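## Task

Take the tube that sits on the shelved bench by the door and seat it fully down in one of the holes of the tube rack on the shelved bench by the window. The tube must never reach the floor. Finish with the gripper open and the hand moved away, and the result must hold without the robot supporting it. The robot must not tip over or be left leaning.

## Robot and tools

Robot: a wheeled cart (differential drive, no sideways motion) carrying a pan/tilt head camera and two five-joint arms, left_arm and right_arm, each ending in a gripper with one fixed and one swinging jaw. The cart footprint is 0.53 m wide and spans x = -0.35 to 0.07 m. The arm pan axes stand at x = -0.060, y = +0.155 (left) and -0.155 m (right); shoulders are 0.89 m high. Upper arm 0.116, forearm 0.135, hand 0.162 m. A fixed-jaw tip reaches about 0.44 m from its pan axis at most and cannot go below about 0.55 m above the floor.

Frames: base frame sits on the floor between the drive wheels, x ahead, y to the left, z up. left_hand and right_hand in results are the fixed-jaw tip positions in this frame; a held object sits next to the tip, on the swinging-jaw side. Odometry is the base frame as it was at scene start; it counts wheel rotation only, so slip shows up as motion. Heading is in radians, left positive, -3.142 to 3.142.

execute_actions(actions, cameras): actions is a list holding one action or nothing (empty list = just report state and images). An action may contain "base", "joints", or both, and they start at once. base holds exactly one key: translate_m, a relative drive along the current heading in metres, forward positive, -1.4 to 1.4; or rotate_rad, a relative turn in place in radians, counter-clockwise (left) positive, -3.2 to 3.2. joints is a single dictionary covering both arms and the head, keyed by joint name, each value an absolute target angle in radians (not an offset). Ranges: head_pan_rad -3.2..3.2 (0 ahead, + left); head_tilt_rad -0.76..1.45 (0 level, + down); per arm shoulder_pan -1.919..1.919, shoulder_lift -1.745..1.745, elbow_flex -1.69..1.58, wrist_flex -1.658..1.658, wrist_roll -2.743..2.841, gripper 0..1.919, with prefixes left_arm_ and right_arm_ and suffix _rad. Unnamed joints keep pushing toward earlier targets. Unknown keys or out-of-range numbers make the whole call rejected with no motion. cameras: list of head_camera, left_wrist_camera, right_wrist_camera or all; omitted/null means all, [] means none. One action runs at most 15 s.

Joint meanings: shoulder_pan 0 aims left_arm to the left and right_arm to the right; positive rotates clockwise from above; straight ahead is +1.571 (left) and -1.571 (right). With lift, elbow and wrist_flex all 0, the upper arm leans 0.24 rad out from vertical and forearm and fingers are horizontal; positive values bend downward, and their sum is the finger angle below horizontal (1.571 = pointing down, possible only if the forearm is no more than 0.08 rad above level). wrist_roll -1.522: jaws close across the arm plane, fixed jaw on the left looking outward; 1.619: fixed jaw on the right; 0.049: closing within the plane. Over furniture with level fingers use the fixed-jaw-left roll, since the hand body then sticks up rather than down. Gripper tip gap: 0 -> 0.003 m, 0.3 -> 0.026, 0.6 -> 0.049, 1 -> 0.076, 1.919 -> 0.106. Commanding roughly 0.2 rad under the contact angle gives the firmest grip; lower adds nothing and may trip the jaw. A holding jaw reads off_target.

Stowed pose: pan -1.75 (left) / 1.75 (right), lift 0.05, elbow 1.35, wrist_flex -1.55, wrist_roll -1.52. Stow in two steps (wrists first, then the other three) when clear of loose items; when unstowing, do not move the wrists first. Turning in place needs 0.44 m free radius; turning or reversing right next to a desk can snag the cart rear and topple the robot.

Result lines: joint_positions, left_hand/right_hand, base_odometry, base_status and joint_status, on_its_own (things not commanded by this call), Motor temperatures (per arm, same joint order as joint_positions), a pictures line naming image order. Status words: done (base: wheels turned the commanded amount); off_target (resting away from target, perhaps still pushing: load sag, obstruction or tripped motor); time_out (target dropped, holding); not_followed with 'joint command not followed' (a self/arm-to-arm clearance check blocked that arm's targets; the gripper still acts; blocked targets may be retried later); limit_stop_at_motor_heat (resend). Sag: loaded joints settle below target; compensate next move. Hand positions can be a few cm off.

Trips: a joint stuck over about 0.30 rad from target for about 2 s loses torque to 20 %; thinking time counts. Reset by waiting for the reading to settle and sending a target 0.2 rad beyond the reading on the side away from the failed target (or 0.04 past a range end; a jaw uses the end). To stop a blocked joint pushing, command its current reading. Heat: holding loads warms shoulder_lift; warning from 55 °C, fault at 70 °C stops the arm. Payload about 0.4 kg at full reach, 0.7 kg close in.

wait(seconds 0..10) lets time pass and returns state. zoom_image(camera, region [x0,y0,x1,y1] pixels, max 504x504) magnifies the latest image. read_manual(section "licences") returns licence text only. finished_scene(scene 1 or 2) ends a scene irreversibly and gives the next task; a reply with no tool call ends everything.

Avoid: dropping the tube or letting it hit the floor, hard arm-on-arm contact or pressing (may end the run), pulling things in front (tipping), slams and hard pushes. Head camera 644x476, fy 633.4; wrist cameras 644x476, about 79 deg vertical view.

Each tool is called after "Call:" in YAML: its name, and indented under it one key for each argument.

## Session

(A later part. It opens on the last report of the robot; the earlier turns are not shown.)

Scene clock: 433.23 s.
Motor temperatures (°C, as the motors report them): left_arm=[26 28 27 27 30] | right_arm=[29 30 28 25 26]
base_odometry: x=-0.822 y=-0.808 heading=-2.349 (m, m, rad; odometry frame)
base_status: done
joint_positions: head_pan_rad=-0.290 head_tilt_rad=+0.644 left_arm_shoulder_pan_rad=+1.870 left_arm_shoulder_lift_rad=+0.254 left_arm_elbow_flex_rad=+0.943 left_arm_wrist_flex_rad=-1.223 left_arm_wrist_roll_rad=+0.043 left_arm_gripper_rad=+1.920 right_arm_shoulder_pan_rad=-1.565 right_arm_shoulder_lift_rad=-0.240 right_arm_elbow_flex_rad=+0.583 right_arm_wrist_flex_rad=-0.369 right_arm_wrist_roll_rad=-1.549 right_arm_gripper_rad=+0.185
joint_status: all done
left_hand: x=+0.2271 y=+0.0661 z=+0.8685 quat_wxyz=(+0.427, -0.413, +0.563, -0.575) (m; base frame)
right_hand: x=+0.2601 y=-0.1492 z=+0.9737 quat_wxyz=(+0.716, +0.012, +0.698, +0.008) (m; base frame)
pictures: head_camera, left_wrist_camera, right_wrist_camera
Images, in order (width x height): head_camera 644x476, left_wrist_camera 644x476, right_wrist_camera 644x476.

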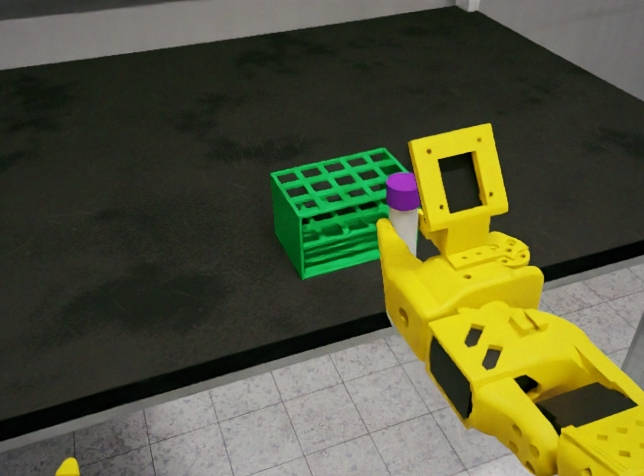

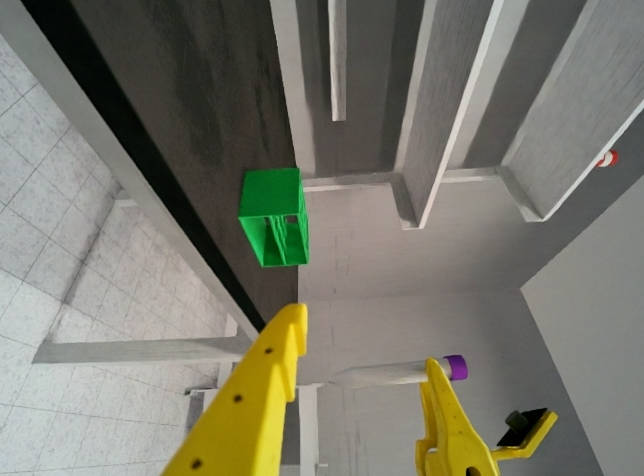

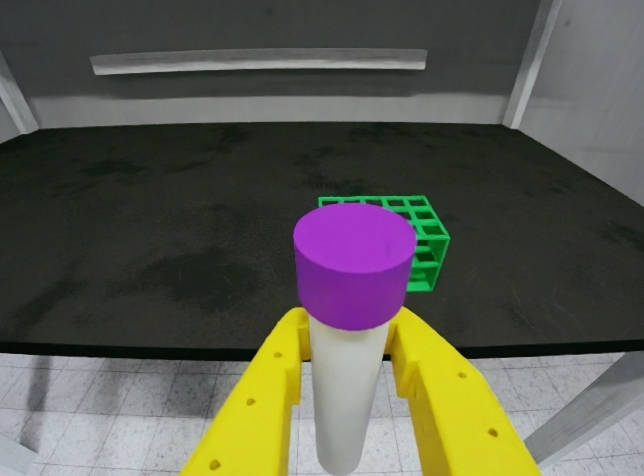

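Call:
execute_actions:
  actions:
    - {"base": {"translate_m": 0.205}, "joints": {"left_arm_wrist_roll_rad": -0.3, "right_arm_shoulder_pan_rad": -1.527, "right_arm_wrist_flex_rad": -0.45, "head_pan_rad": -0.5, "head_tilt_rad": 0.8}}

Scene clock: 501.53 s.
Motor temperatures (°C, as the motors report them): left_arm=[27 29 27 27 30] | right_arm=[29 30 28 25 26]
base_odometry: x=-0.966 y=-0.954 heading=-2.350 (m, m, rad; odometry frame)
base_status: done
joint_positions: head_pan_rad=-0.490 head_tilt_rad=+0.795 left_arm_shoulder_pan_rad=+1.870 left_arm_shoulder_lift_rad=+0.254 left_arm_elbow_flex_rad=+0.943 left_arm_wrist_flex_rad=-1.223 left_arm_wrist_roll_rad=-0.293 left_arm_gripper_rad=+1.920 right_arm_shoulder_pan_rad=-1.534 right_arm_shoulder_lift_rad=-0.240 right_arm_elbow_flex_rad=+0.584 right_arm_wrist_flex_rad=-0.428 right_arm_wrist_roll_rad=-1.549 right_arm_gripper_rad=+0.185
joint_status: all done
left_hand: x=+0.2278 y=+0.0686 z=+0.8688 quat_wxyz=(+0.517, -0.313, +0.624, -0.496) (m; base frame)
right_hand: x=+0.2596 y=-0.1590 z=+0.9828 quat_wxyz=(+0.736, +0.022, +0.676, -0.003) (m; base frame)
pictures: head_camera, left_wrist_camera, right_wrist_camera
Images, in order (width x height): head_camera 644x476, left_wrist_camera 644x476, right_wrist_camera 644x476.

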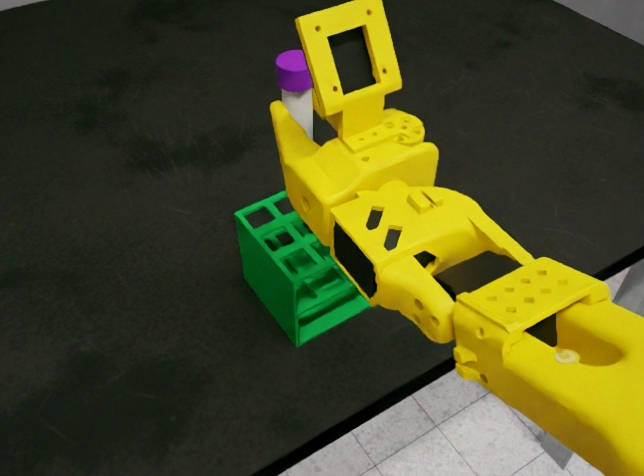

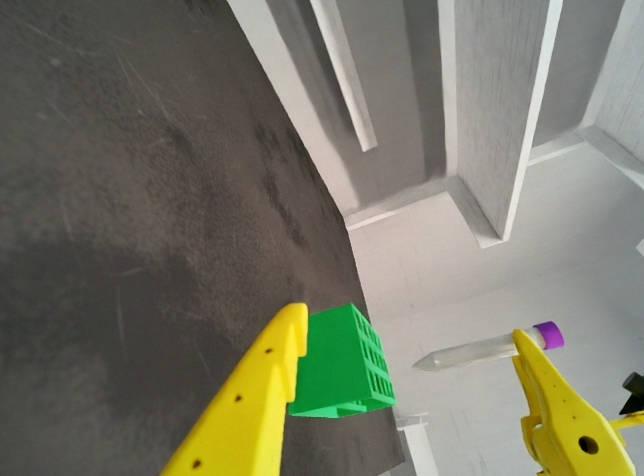

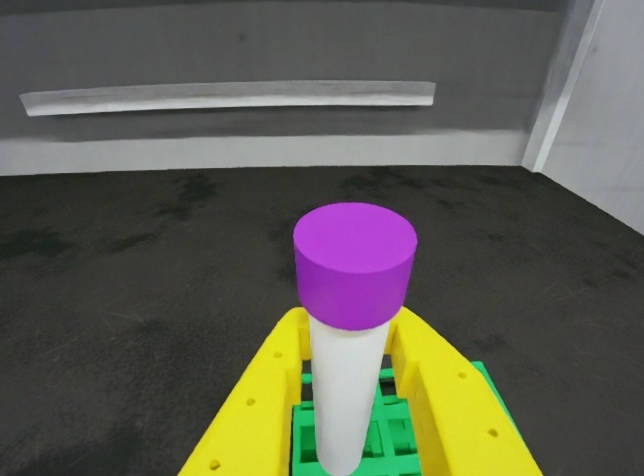

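Call:
zoom_image:
  camera: "left_wrist_camera"
  region: [280, 280, 580, 476]

Call:
zoom_image:
  camera: "right_wrist_camera"
  region: [260, 336, 540, 476]

Call:
zoom_image:
  camera: "head_camera"
  region: [220, 170, 400, 350]

Region (280, 280, 580, 476) of left_wrist_camera's 644x476 image, scaled by 1.680; it fills the top 329 rows of this view, and the rest is white.

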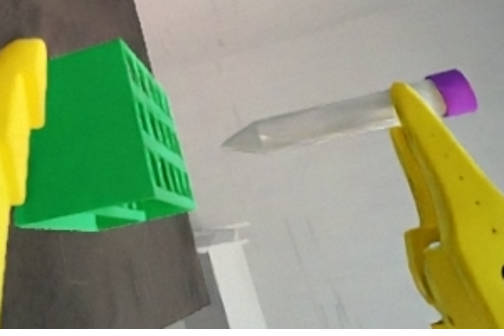

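Region (260, 336, 540, 476) of right_wrist_camera's 644x476 image, scaled by 1.800.

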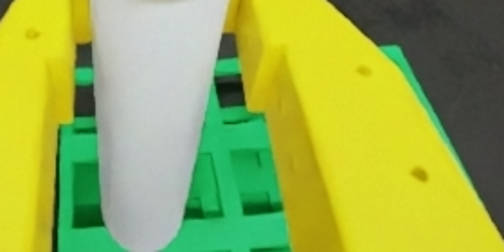

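Region (220, 170, 400, 350) of head_camera's 644x476 image, scaled by 2.800.

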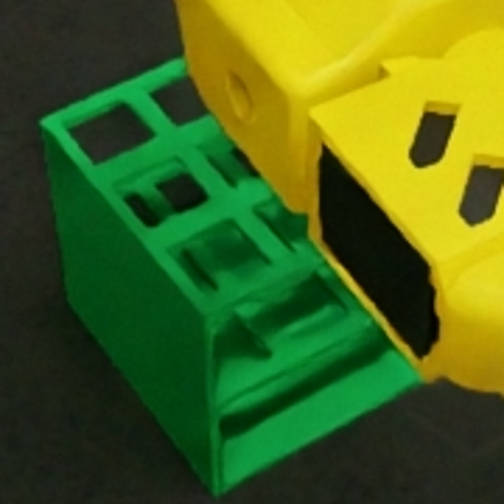

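Call:
execute_actions:
  actions:
    - {"joints": {"right_arm_shoulder_pan_rad": -1.572, "right_arm_shoulder_lift_rad": -0.192, "right_arm_elbow_flex_rad": 0.725, "right_arm_wrist_flex_rad": -0.665}}

Scene clock: 536.13 s.
Motor temperatures (°C, as the motors report them): left_arm=[27 29 27 27 30] | right_arm=[29 30 28 25 26]
base_odometry: x=-0.966 y=-0.954 heading=-2.350 (m, m, rad; odometry frame)
base_status: not commanded
joint_positions: head_pan_rad=-0.490 head_tilt_rad=+0.795 left_arm_shoulder_pan_rad=+1.870 left_arm_shoulder_lift_rad=+0.254 left_arm_elbow_flex_rad=+0.943 left_arm_wrist_flex_rad=-1.223 left_arm_wrist_roll_rad=-0.293 left_arm_gripper_rad=+1.920 right_arm_shoulder_pan_rad=-1.565 right_arm_shoulder_lift_rad=-0.180 right_arm_elbow_flex_rad=+0.732 right_arm_wrist_flex_rad=-0.645 right_arm_wrist_roll_rad=-1.549 right_arm_gripper_rad=+0.185
joint_status: all done
left_hand: x=+0.2278 y=+0.0686 z=+0.8688 quat_wxyz=(+0.517, -0.313, +0.624, -0.496) (m; base frame)
right_hand: x=+0.2553 y=-0.1491 z=+0.9585 quat_wxyz=(+0.739, +0.011, +0.673, +0.008) (m; base frame)
pictures: head_camera, left_wrist_camera, right_wrist_camera
Images, in order (width x height): head_camera 644x476, left_wrist_camera 644x476, right_wrist_camera 644x476.

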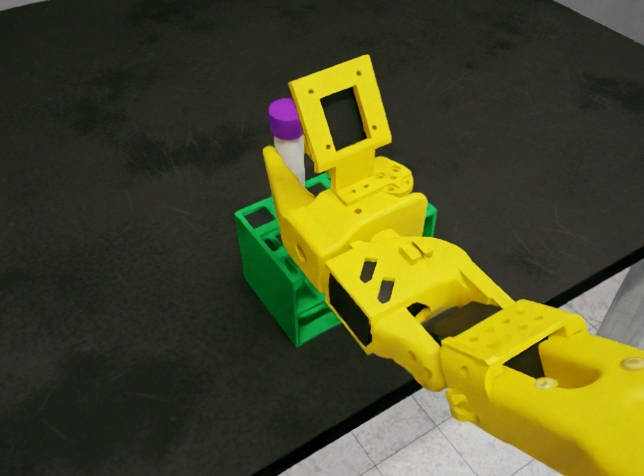

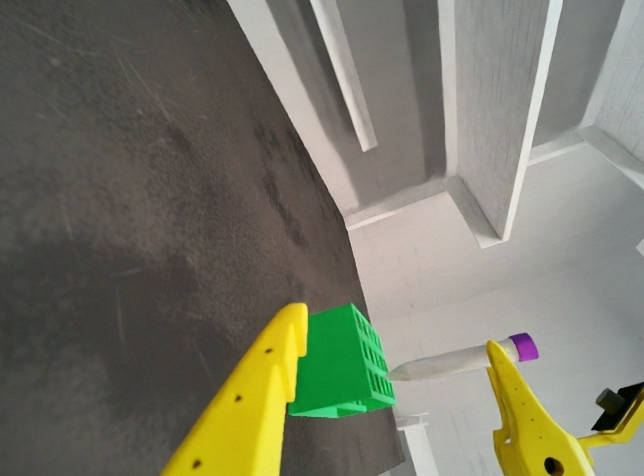

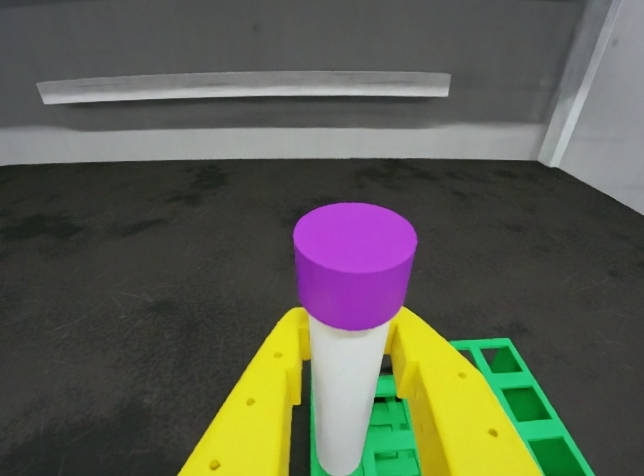

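Call:
zoom_image:
  camera: "left_wrist_camera"
  region: [330, 300, 480, 430]

Call:
zoom_image:
  camera: "right_wrist_camera"
  region: [280, 366, 440, 476]

Region (330, 300, 480, 430) of left_wrist_camera's 644x476 image, scaled by 3.360; it fills the top 437 rows of this view, and the rest is white.

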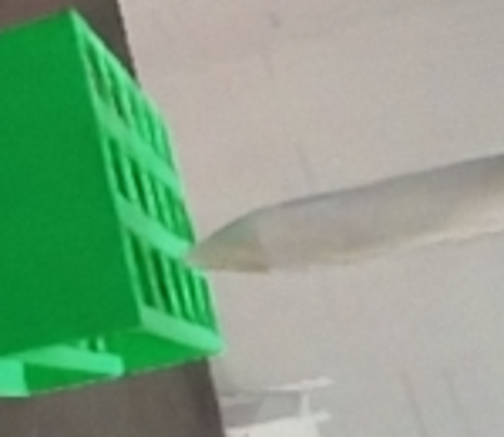

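Region (280, 366, 440, 476) of right_wrist_camera's 644x476 image, scaled by 3.150; it fills the top 346 rows of this view, and the rest is white.

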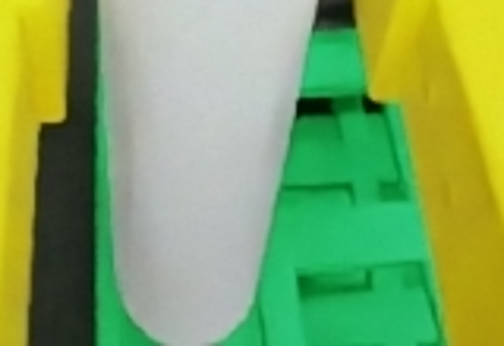

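Call:
execute_actions:
  actions:
    - {"joints": {"right_arm_shoulder_pan_rad": -1.554, "right_arm_shoulder_lift_rad": -0.107, "right_arm_elbow_flex_rad": 0.766, "right_arm_wrist_flex_rad": -0.791}}
  cameras: []

Call:
execute_actions:
  actions:
    - {"joints": {"right_arm_shoulder_lift_rad": -0.006, "right_arm_elbow_flex_rad": 0.791, "right_arm_wrist_flex_rad": -0.917}}

Scene clock: 565.17 s.
Motor temperatures (°C, as the motors report them): left_arm=[27 29 27 27 30] | right_arm=[29 30 28 25 26]
base_odometry: x=-0.966 y=-0.954 heading=-2.350 (m, m, rad; odometry frame)
base_status: not commanded
joint_positions: head_pan_rad=-0.490 head_tilt_rad=+0.795 left_arm_shoulder_pan_rad=+1.870 left_arm_shoulder_lift_rad=+0.254 left_arm_elbow_flex_rad=+0.943 left_arm_wrist_flex_rad=-1.223 left_arm_wrist_roll_rad=-0.293 left_arm_gripper_rad=+1.920 right_arm_shoulder_pan_rad=-1.562 right_arm_shoulder_lift_rad=-0.097 right_arm_elbow_flex_rad=+0.773 right_arm_wrist_flex_rad=-0.769 right_arm_wrist_roll_rad=-1.549 right_arm_gripper_rad=+0.185
joint_status: all done
left_hand: x=+0.2278 y=+0.0686 z=+0.8688 quat_wxyz=(+0.517, -0.313, +0.624, -0.496) (m; base frame)
right_hand: x=+0.2557 y=-0.1501 z=+0.9434 quat_wxyz=(+0.739, +0.012, +0.673, +0.007) (m; base frame)
pictures: none
No camera images: the call's "cameras" was empty. Leave "cameras" out to get every camera's image.

Scene clock: 565.97 s.
Motor temperatures (°C, as the motors report them): left_arm=[27 29 27 27 30] | right_arm=[29 30 28 25 26]
base_odometry: x=-0.966 y=-0.954 heading=-2.350 (m, m, rad; odometry frame)
base_status: not commanded
joint_positions: head_pan_rad=-0.490 head_tilt_rad=+0.795 left_arm_shoulder_pan_rad=+1.870 left_arm_shoulder_lift_rad=+0.254 left_arm_elbow_flex_rad=+0.943 left_arm_wrist_flex_rad=-1.223 left_arm_wrist_roll_rad=-0.293 left_arm_gripper_rad=+1.920 right_arm_shoulder_pan_rad=-1.562 right_arm_shoulder_lift_rad=+0.004 right_arm_elbow_flex_rad=+0.796 right_arm_wrist_flex_rad=-0.896 right_arm_wrist_roll_rad=-1.549 right_arm_gripper_rad=+0.185
joint_status: all done
left_hand: x=+0.2278 y=+0.0686 z=+0.8688 quat_wxyz=(+0.517, -0.313, +0.624, -0.496) (m; base frame)
right_hand: x=+0.2564 y=-0.1501 z=+0.9288 quat_wxyz=(+0.740, +0.012, +0.672, +0.007) (m; base frame)
pictures: head_camera, left_wrist_camera, right_wrist_camera
Images, in order (width x height): head_camera 644x476, left_wrist_camera 644x476, right_wrist_camera 644x476.

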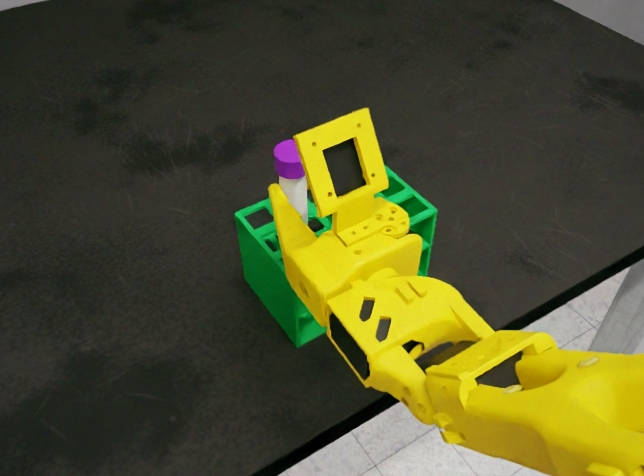

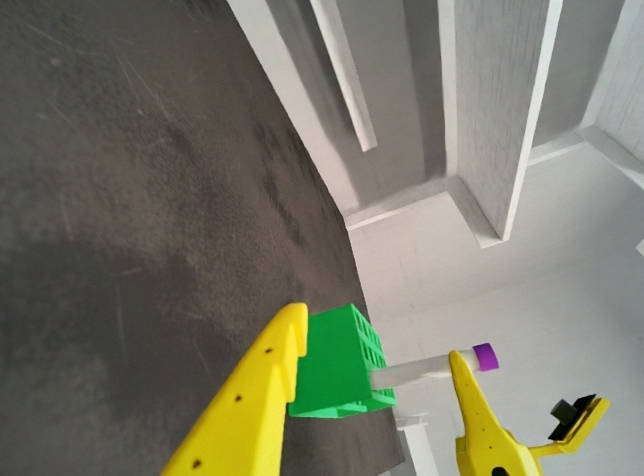

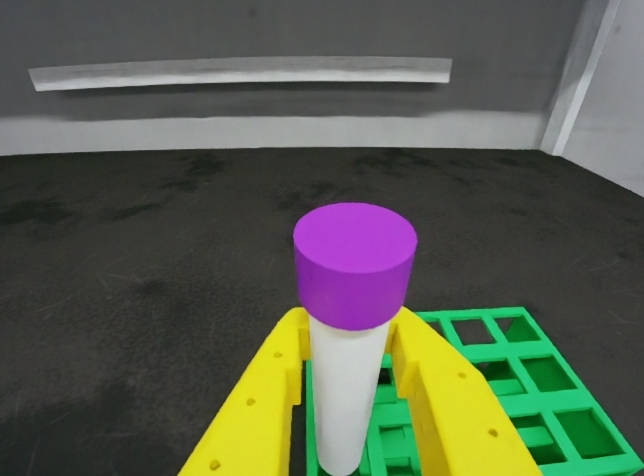

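Call:
zoom_image:
  camera: "left_wrist_camera"
  region: [330, 300, 480, 430]

Call:
zoom_image:
  camera: "right_wrist_camera"
  region: [280, 366, 440, 476]

Region (330, 300, 480, 430) of left_wrist_camera's 644x476 image, scaled by 3.360; it fills the top 437 rows of this view, and the rest is white.

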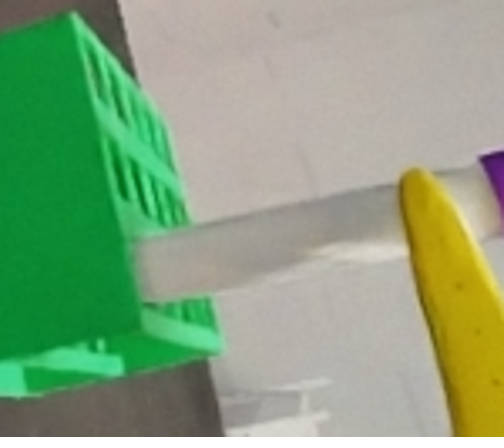

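Region (280, 366, 440, 476) of right_wrist_camera's 644x476 image, scaled by 3.150; it fills the top 346 rows of this view, and the rest is white.

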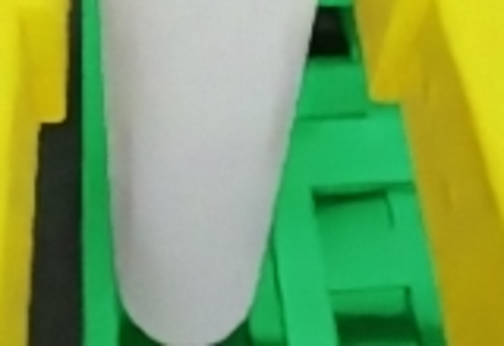

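Call:
execute_actions:
  actions:
    - {"joints": {"right_arm_shoulder_pan_rad": -1.550, "right_arm_shoulder_lift_rad": 0.131, "right_arm_elbow_flex_rad": 0.806, "right_arm_wrist_flex_rad": -1.067}}
  cameras: []

Call:
execute_actions:
  actions:
    - {"joints": {"right_arm_shoulder_lift_rad": 0.285, "right_arm_elbow_flex_rad": 0.767, "right_arm_wrist_flex_rad": -1.205}}

Scene clock: 600.63 s.
Motor temperatures (°C, as the motors report them): left_arm=[27 29 27 27 30] | right_arm=[29 30 28 25 26]
base_odometry: x=-0.966 y=-0.954 heading=-2.350 (m, m, rad; odometry frame)
base_status: not commanded
joint_positions: head_pan_rad=-0.490 head_tilt_rad=+0.795 left_arm_shoulder_pan_rad=+1.870 left_arm_shoulder_lift_rad=+0.254 left_arm_elbow_flex_rad=+0.943 left_arm_wrist_flex_rad=-1.223 left_arm_wrist_roll_rad=-0.293 left_arm_gripper_rad=+1.920 right_arm_shoulder_pan_rad=-1.557 right_arm_shoulder_lift_rad=+0.142 right_arm_elbow_flex_rad=+0.810 right_arm_wrist_flex_rad=-1.045 right_arm_wrist_roll_rad=-1.549 right_arm_gripper_rad=+0.185
joint_status: all done
left_hand: x=+0.2278 y=+0.0686 z=+0.8688 quat_wxyz=(+0.517, -0.313, +0.624, -0.496) (m; base frame)
right_hand: x=+0.2564 y=-0.1516 z=+0.9096 quat_wxyz=(+0.739, +0.014, +0.673, +0.005) (m; base frame)
pictures: none
No camera images: the call's "cameras" was empty. Leave "cameras" out to get every camera's image.

Scene clock: 601.43 s.
Motor temperatures (°C, as the motors report them): left_arm=[27 29 27 27 30] | right_arm=[29 30 28 25 26]
base_odometry: x=-0.966 y=-0.954 heading=-2.350 (m, m, rad; odometry frame)
base_status: not commanded
joint_positions: head_pan_rad=-0.490 head_tilt_rad=+0.795 left_arm_shoulder_pan_rad=+1.870 left_arm_shoulder_lift_rad=+0.254 left_arm_elbow_flex_rad=+0.943 left_arm_wrist_flex_rad=-1.223 left_arm_wrist_roll_rad=-0.293 left_arm_gripper_rad=+1.920 right_arm_shoulder_pan_rad=-1.557 right_arm_shoulder_lift_rad=+0.297 right_arm_elbow_flex_rad=+0.795 right_arm_wrist_flex_rad=-1.185 right_arm_wrist_roll_rad=-1.549 right_arm_gripper_rad=+0.185
joint_status: all done
left_hand: x=+0.2278 y=+0.0686 z=+0.8688 quat_wxyz=(+0.517, -0.313, +0.624, -0.496) (m; base frame)
right_hand: x=+0.2568 y=-0.1516 z=+0.8911 quat_wxyz=(+0.739, +0.014, +0.673, +0.005) (m; base frame)
pictures: head_camera, left_wrist_camera, right_wrist_camera
Images, in order (width x height): head_camera 644x476, left_wrist_camera 644x476, right_wrist_camera 644x476.

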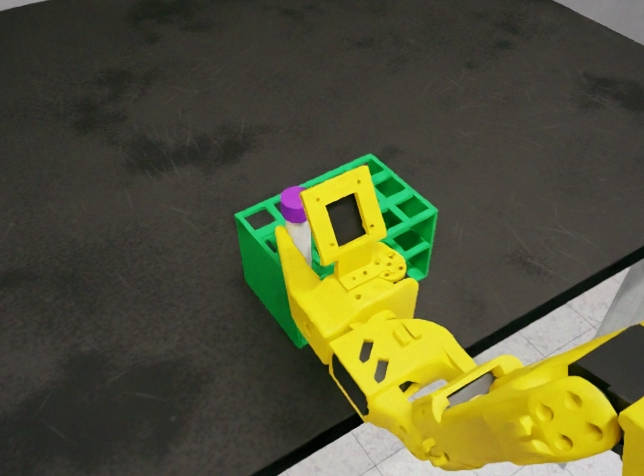

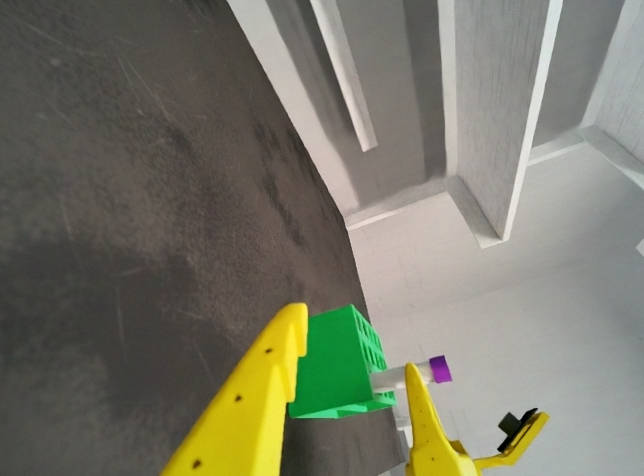

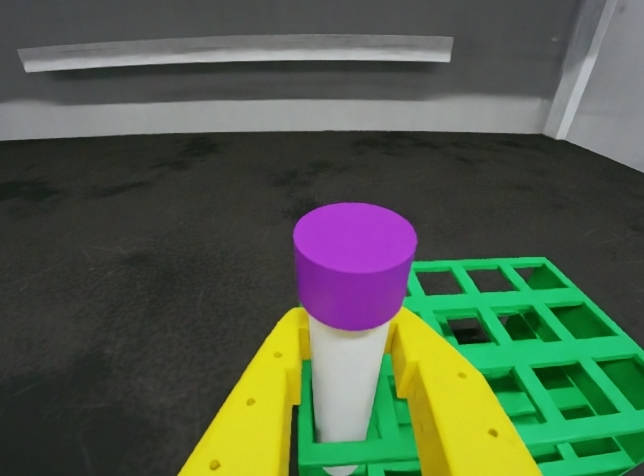

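Call:
execute_actions:
  actions:
    - {"joints": {"right_arm_shoulder_lift_rad": 0.448, "right_arm_elbow_flex_rad": 0.727, "right_arm_wrist_flex_rad": -1.328}}
  cameras: ["left_wrist_camera", "right_wrist_camera"]

Scene clock: 616.83 s.
Motor temperatures (°C, as the motors report them): left_arm=[27 29 27 27 30] | right_arm=[29 30 28 25 26]
base_odometry: x=-0.966 y=-0.954 heading=-2.350 (m, m, rad; odometry frame)
base_status: not commanded
joint_positions: head_pan_rad=-0.490 head_tilt_rad=+0.795 left_arm_shoulder_pan_rad=+1.870 left_arm_shoulder_lift_rad=+0.254 left_arm_elbow_flex_rad=+0.943 left_arm_wrist_flex_rad=-1.223 left_arm_wrist_roll_rad=-0.293 left_arm_gripper_rad=+1.920 right_arm_shoulder_pan_rad=-1.557 right_arm_shoulder_lift_rad=+0.461 right_arm_elbow_flex_rad=+0.750 right_arm_wrist_flex_rad=-1.307 right_arm_wrist_roll_rad=-1.549 right_arm_gripper_rad=+0.185
joint_status: all done
left_hand: x=+0.2278 y=+0.0686 z=+0.8688 quat_wxyz=(+0.517, -0.313, +0.624, -0.496) (m; base frame)
right_hand: x=+0.2578 y=-0.1516 z=+0.8734 quat_wxyz=(+0.740, +0.014, +0.672, +0.005) (m; base frame)
pictures: left_wrist_camera, right_wrist_camera
Images, in order (width x height): left_wrist_camera 644x476, right_wrist_camera 644x476.

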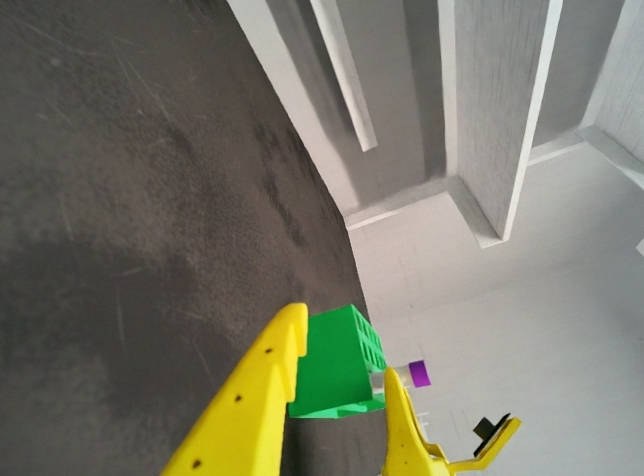

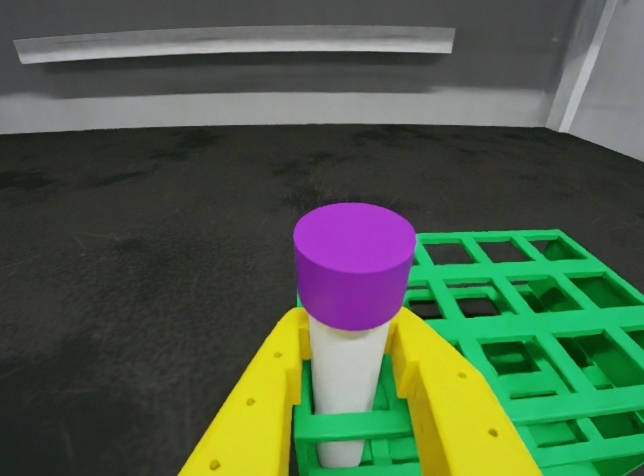

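Call:
execute_actions:
  actions:
    - {"joints": {"right_arm_gripper_rad": 0.5}}
  cameras: ["right_wrist_camera"]

Call:
execute_actions:
  actions:
    - {"base": {"translate_m": -0.2}, "joints": {"head_pan_rad": -0.3, "head_tilt_rad": 0.65}}

Scene clock: 623.30 s.
Motor temperatures (°C, as the motors report them): left_arm=[27 29 27 27 30] | right_arm=[29 30 28 25 26]
base_odometry: x=-0.966 y=-0.954 heading=-2.350 (m, m, rad; odometry frame)
base_status: not commanded
joint_positions: head_pan_rad=-0.490 head_tilt_rad=+0.795 left_arm_shoulder_pan_rad=+1.870 left_arm_shoulder_lift_rad=+0.254 left_arm_elbow_flex_rad=+0.943 left_arm_wrist_flex_rad=-1.223 left_arm_wrist_roll_rad=-0.293 left_arm_gripper_rad=+1.920 right_arm_shoulder_pan_rad=-1.557 right_arm_shoulder_lift_rad=+0.461 right_arm_elbow_flex_rad=+0.750 right_arm_wrist_flex_rad=-1.307 right_arm_wrist_roll_rad=-1.549 right_arm_gripper_rad=+0.493
joint_status: all done
left_hand: x=+0.2278 y=+0.0686 z=+0.8688 quat_wxyz=(+0.517, -0.313, +0.624, -0.496) (m; base frame)
right_hand: x=+0.2578 y=-0.1516 z=+0.8734 quat_wxyz=(+0.740, +0.014, +0.672, +0.005) (m; base frame)
pictures: right_wrist_camera
Images, in order (width x height): right_wrist_camera 644x476.

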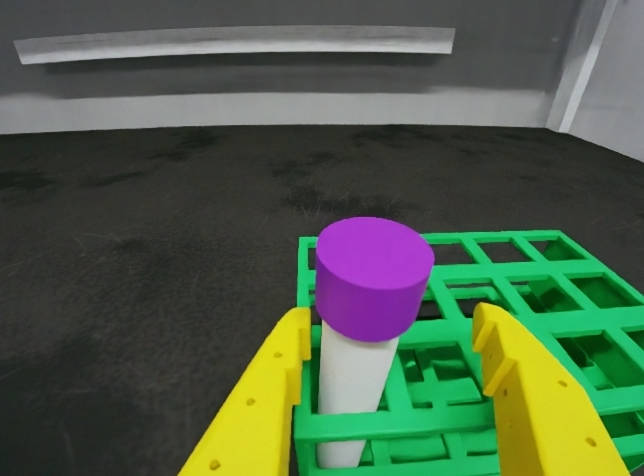

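Scene clock: 625.13 s.
Motor temperatures (°C, as the motors report them): left_arm=[27 29 27 27 30] | right_arm=[29 30 28 25 26]
base_odometry: x=-0.826 y=-0.811 heading=-2.349 (m, m, rad; odometry frame)
base_status: done
joint_positions: head_pan_rad=-0.310 head_tilt_rad=+0.664 left_arm_shoulder_pan_rad=+1.870 left_arm_shoulder_lift_rad=+0.254 left_arm_elbow_flex_rad=+0.943 left_arm_wrist_flex_rad=-1.223 left_arm_wrist_roll_rad=-0.293 left_arm_gripper_rad=+1.920 right_arm_shoulder_pan_rad=-1.557 right_arm_shoulder_lift_rad=+0.461 right_arm_elbow_flex_rad=+0.749 right_arm_wrist_flex_rad=-1.307 right_arm_wrist_roll_rad=-1.549 right_arm_gripper_rad=+0.494
joint_status: all done
left_hand: x=+0.2278 y=+0.0686 z=+0.8688 quat_wxyz=(+0.517, -0.313, +0.624, -0.496) (m; base frame)
right_hand: x=+0.2579 y=-0.1516 z=+0.8737 quat_wxyz=(+0.741, +0.014, +0.671, +0.005) (m; base frame)
pictures: head_camera, left_wrist_camera, right_wrist_camera
Images, in order (width x height): head_camera 644x476, left_wrist_camera 644x476, right_wrist_camera 644x476.

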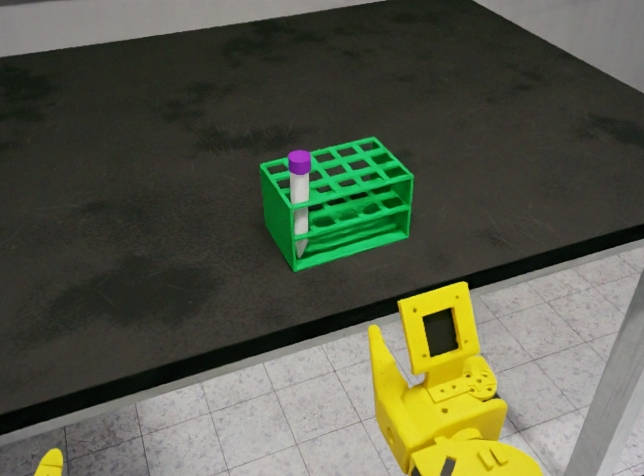

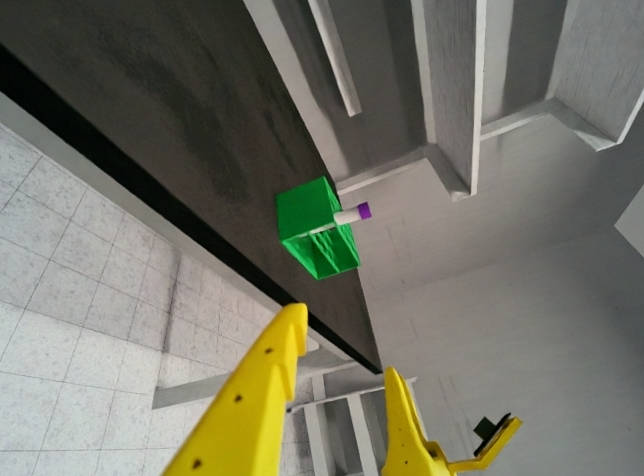

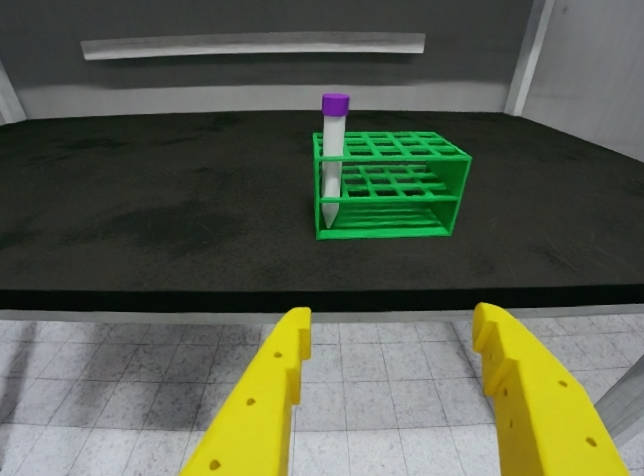

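Call:
execute_actions:
  actions:
    - {"base": {"translate_m": -0.2}}
  cameras: ["right_wrist_camera"]

Call:
finished_scene:
  scene: 1

Scene clock: 634.40 s.
Motor temperatures (°C, as the motors report them): left_arm=[27 29 27 27 30] | right_arm=[29 30 28 25 26]
base_odometry: x=-0.685 y=-0.669 heading=-2.350 (m, m, rad; odometry frame)
base_status: done
joint_positions: head_pan_rad=-0.310 head_tilt_rad=+0.664 left_arm_shoulder_pan_rad=+1.870 left_arm_shoulder_lift_rad=+0.254 left_arm_elbow_flex_rad=+0.943 left_arm_wrist_flex_rad=-1.223 left_arm_wrist_roll_rad=-0.293 left_arm_gripper_rad=+1.920 right_arm_shoulder_pan_rad=-1.557 right_arm_shoulder_lift_rad=+0.461 right_arm_elbow_flex_rad=+0.749 right_arm_wrist_flex_rad=-1.307 right_arm_wrist_roll_rad=-1.549 right_arm_gripper_rad=+0.494
joint_status: not commanded
left_hand: x=+0.2278 y=+0.0686 z=+0.8688 quat_wxyz=(+0.517, -0.313, +0.624, -0.496) (m; base frame)
right_hand: x=+0.2579 y=-0.1516 z=+0.8737 quat_wxyz=(+0.741, +0.014, +0.671, +0.005) (m; base frame)
pictures: right_wrist_camera
Images, in order (width x height): right_wrist_camera 644x476.

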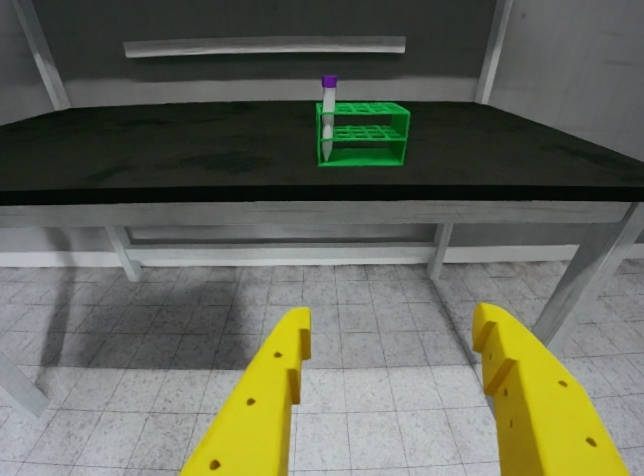

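The scene is finished: the task was done.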